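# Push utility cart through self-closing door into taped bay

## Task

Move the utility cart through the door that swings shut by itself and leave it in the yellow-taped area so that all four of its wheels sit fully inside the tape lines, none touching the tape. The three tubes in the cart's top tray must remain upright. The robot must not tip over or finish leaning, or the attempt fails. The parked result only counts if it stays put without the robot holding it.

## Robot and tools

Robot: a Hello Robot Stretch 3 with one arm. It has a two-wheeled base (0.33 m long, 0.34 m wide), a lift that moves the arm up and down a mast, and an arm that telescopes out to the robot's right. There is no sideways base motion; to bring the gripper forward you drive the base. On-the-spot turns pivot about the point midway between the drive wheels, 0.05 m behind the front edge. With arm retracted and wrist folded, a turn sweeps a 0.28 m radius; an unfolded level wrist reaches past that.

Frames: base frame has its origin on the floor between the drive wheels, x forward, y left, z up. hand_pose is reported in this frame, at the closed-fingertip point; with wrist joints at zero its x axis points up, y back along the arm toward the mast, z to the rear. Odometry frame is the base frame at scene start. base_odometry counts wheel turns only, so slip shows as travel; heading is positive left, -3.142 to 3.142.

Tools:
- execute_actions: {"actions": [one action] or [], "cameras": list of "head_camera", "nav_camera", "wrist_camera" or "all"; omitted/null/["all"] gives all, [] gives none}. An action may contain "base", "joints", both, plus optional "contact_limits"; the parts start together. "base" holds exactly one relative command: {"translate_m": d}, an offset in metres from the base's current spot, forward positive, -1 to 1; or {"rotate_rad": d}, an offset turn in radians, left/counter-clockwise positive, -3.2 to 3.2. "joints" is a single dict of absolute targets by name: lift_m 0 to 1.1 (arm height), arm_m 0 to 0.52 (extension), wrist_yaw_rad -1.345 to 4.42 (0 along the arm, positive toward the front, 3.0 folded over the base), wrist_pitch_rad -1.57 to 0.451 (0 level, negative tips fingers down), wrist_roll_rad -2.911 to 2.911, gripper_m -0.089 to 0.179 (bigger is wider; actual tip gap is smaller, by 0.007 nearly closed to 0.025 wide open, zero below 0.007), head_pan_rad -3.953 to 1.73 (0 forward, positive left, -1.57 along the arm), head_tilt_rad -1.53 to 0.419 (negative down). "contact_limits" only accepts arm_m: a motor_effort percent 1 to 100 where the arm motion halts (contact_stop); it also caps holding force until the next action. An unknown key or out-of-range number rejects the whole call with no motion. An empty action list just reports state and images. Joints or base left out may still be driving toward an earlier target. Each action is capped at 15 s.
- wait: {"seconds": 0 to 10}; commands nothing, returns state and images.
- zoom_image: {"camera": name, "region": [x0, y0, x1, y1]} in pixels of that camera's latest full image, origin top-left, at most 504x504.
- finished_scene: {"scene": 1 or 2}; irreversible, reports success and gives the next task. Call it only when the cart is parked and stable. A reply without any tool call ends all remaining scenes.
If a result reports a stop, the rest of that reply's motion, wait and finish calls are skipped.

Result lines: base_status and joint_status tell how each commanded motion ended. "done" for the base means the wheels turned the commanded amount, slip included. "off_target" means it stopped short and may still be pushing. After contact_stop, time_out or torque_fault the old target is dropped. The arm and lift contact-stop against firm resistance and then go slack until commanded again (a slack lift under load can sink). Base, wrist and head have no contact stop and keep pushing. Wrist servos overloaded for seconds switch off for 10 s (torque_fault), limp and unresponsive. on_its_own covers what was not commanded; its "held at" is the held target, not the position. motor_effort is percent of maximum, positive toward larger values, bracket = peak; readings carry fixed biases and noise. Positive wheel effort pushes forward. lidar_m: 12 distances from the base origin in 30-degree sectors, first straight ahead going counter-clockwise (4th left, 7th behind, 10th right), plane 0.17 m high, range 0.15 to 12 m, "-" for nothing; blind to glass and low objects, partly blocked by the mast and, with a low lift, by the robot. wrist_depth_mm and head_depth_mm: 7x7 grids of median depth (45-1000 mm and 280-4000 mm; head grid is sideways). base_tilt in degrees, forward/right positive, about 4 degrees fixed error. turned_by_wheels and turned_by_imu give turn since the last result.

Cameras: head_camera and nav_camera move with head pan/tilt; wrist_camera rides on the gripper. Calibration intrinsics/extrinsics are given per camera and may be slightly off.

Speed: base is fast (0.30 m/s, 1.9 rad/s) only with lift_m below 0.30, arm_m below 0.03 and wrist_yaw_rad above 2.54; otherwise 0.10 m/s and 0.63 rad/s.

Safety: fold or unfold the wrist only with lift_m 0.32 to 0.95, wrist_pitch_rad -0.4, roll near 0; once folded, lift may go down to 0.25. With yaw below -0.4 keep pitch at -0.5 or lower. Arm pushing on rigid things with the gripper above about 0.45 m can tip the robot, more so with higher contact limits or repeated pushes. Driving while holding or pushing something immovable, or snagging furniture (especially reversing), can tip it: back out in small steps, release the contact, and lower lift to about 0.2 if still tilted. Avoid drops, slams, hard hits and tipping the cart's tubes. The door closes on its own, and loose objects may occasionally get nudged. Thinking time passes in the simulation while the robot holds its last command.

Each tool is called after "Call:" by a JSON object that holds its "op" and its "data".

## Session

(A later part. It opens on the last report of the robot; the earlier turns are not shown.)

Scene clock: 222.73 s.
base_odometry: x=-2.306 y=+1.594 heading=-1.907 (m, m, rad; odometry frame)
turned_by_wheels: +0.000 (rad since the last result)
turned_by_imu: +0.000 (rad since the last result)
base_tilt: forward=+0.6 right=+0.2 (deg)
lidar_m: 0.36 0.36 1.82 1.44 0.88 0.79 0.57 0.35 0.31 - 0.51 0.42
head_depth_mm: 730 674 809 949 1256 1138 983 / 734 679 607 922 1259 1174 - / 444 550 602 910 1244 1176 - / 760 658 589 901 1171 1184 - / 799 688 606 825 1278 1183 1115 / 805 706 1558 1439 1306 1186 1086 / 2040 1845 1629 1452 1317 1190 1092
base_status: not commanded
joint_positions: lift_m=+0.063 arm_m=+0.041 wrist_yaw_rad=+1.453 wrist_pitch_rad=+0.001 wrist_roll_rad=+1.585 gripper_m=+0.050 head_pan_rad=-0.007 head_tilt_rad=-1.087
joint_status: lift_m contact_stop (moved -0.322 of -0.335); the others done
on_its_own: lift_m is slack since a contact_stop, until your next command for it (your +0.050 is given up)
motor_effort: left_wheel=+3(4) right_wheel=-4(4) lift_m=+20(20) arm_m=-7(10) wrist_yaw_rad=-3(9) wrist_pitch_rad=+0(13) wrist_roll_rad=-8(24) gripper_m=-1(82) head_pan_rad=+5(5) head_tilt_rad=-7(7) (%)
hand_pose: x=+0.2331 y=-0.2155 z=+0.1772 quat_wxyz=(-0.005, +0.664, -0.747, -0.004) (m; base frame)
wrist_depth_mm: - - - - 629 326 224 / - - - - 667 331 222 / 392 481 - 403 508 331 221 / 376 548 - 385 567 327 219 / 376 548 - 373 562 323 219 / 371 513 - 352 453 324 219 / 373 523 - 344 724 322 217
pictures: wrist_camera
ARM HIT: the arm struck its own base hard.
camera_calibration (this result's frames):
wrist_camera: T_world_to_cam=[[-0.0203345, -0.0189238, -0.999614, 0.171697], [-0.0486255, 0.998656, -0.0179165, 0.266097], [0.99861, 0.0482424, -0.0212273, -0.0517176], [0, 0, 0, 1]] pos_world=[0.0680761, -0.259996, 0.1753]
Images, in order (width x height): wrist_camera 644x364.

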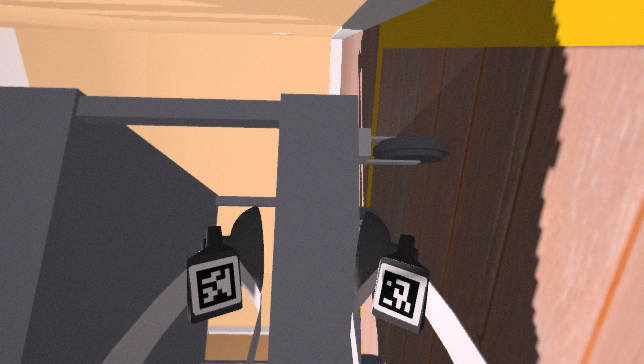

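Call:
{"op": "execute_actions", "data": {"actions": [{"joints":{"lift_m":0.075,"wrist_yaw_rad":1.65,"gripper_m":0.0}}], "cameras": ["wrist_camera"]}}

Call:
{"op": "zoom_image", "data": {"camera": "wrist_camera", "region": [300,40,480,340]}}

Scene clock: 228.50 s.
base_odometry: x=-2.306 y=+1.594 heading=-1.907 (m, m, rad; odometry frame)
turned_by_wheels: +0.000 (rad since the last result)
turned_by_imu: +0.000 (rad since the last result)
base_tilt: forward=+0.6 right=+0.1 (deg)
lidar_m: 0.36 0.36 1.82 1.43 0.88 0.78 0.57 0.35 0.31 0.31 0.52 0.42
head_depth_mm: 733 675 808 949 1267 1152 984 / 738 677 607 921 1262 1172 - / 443 549 602 909 1238 1175 - / 757 661 588 903 1175 1179 - / 799 690 606 828 1278 1182 1116 / 804 704 1554 1434 1300 1184 1091 / 2029 1840 1619 1445 1307 1192 1092
base_status: not commanded
joint_positions: lift_m=+0.075 arm_m=+0.040 wrist_yaw_rad=+1.648 wrist_pitch_rad=-0.015 wrist_roll_rad=+1.576 gripper_m=+0.000 head_pan_rad=-0.007 head_tilt_rad=-1.087
joint_status: all done
motor_effort: left_wheel=+4(4) right_wheel=-4(4) lift_m=+23(25) arm_m=-4(7) wrist_yaw_rad=+3(1) wrist_pitch_rad=+9(10) wrist_roll_rad=-4(7) gripper_m=-3(81) head_pan_rad=+4(4) head_tilt_rad=-7(6) (%)
hand_pose: x=+0.2337 y=-0.1656 z=+0.1853 quat_wxyz=(+0.004, +0.734, -0.679, -0.007) (m; base frame)
wrist_depth_mm: 353 379 370 364 670 343 230 / 365 533 - 363 441 343 230 / 359 541 - 357 642 339 229 / 364 541 - 352 648 335 229 / 364 549 - 356 635 333 228 / 368 560 916 - 554 333 226 / 370 556 - 345 451 327 225
pictures: wrist_camera
camera_calibration (this result's frames):
wrist_camera: T_world_to_cam=[[-0.031707, -0.0318506, -0.99899, 0.181116], [-0.240862, 0.97028, -0.0232905, 0.25766], [0.970041, 0.23988, -0.0384363, -0.012932], [0, 0, 0, 1]] pos_world=[0.0803478, -0.241131, 0.186437]
Images, in order (width x height): wrist_camera 644x364.

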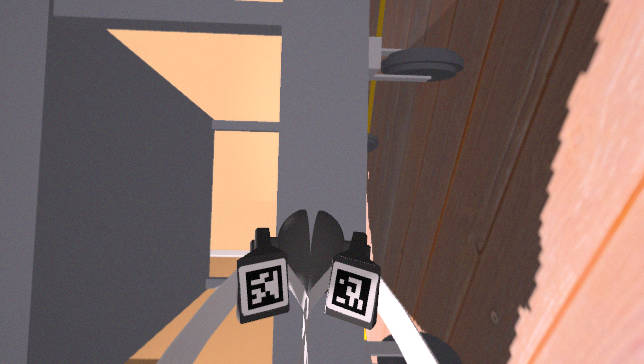

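Region (300, 40, 480, 340) of wrist_camera's 644x364 image, scaled by 1.680; it fills the left 302 columns of this view, and the rest is white.

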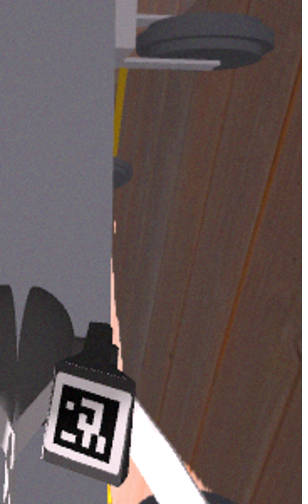

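Call:
{"op": "finished_scene", "data": {"scene": 1}}

The scene is finished: the task was done.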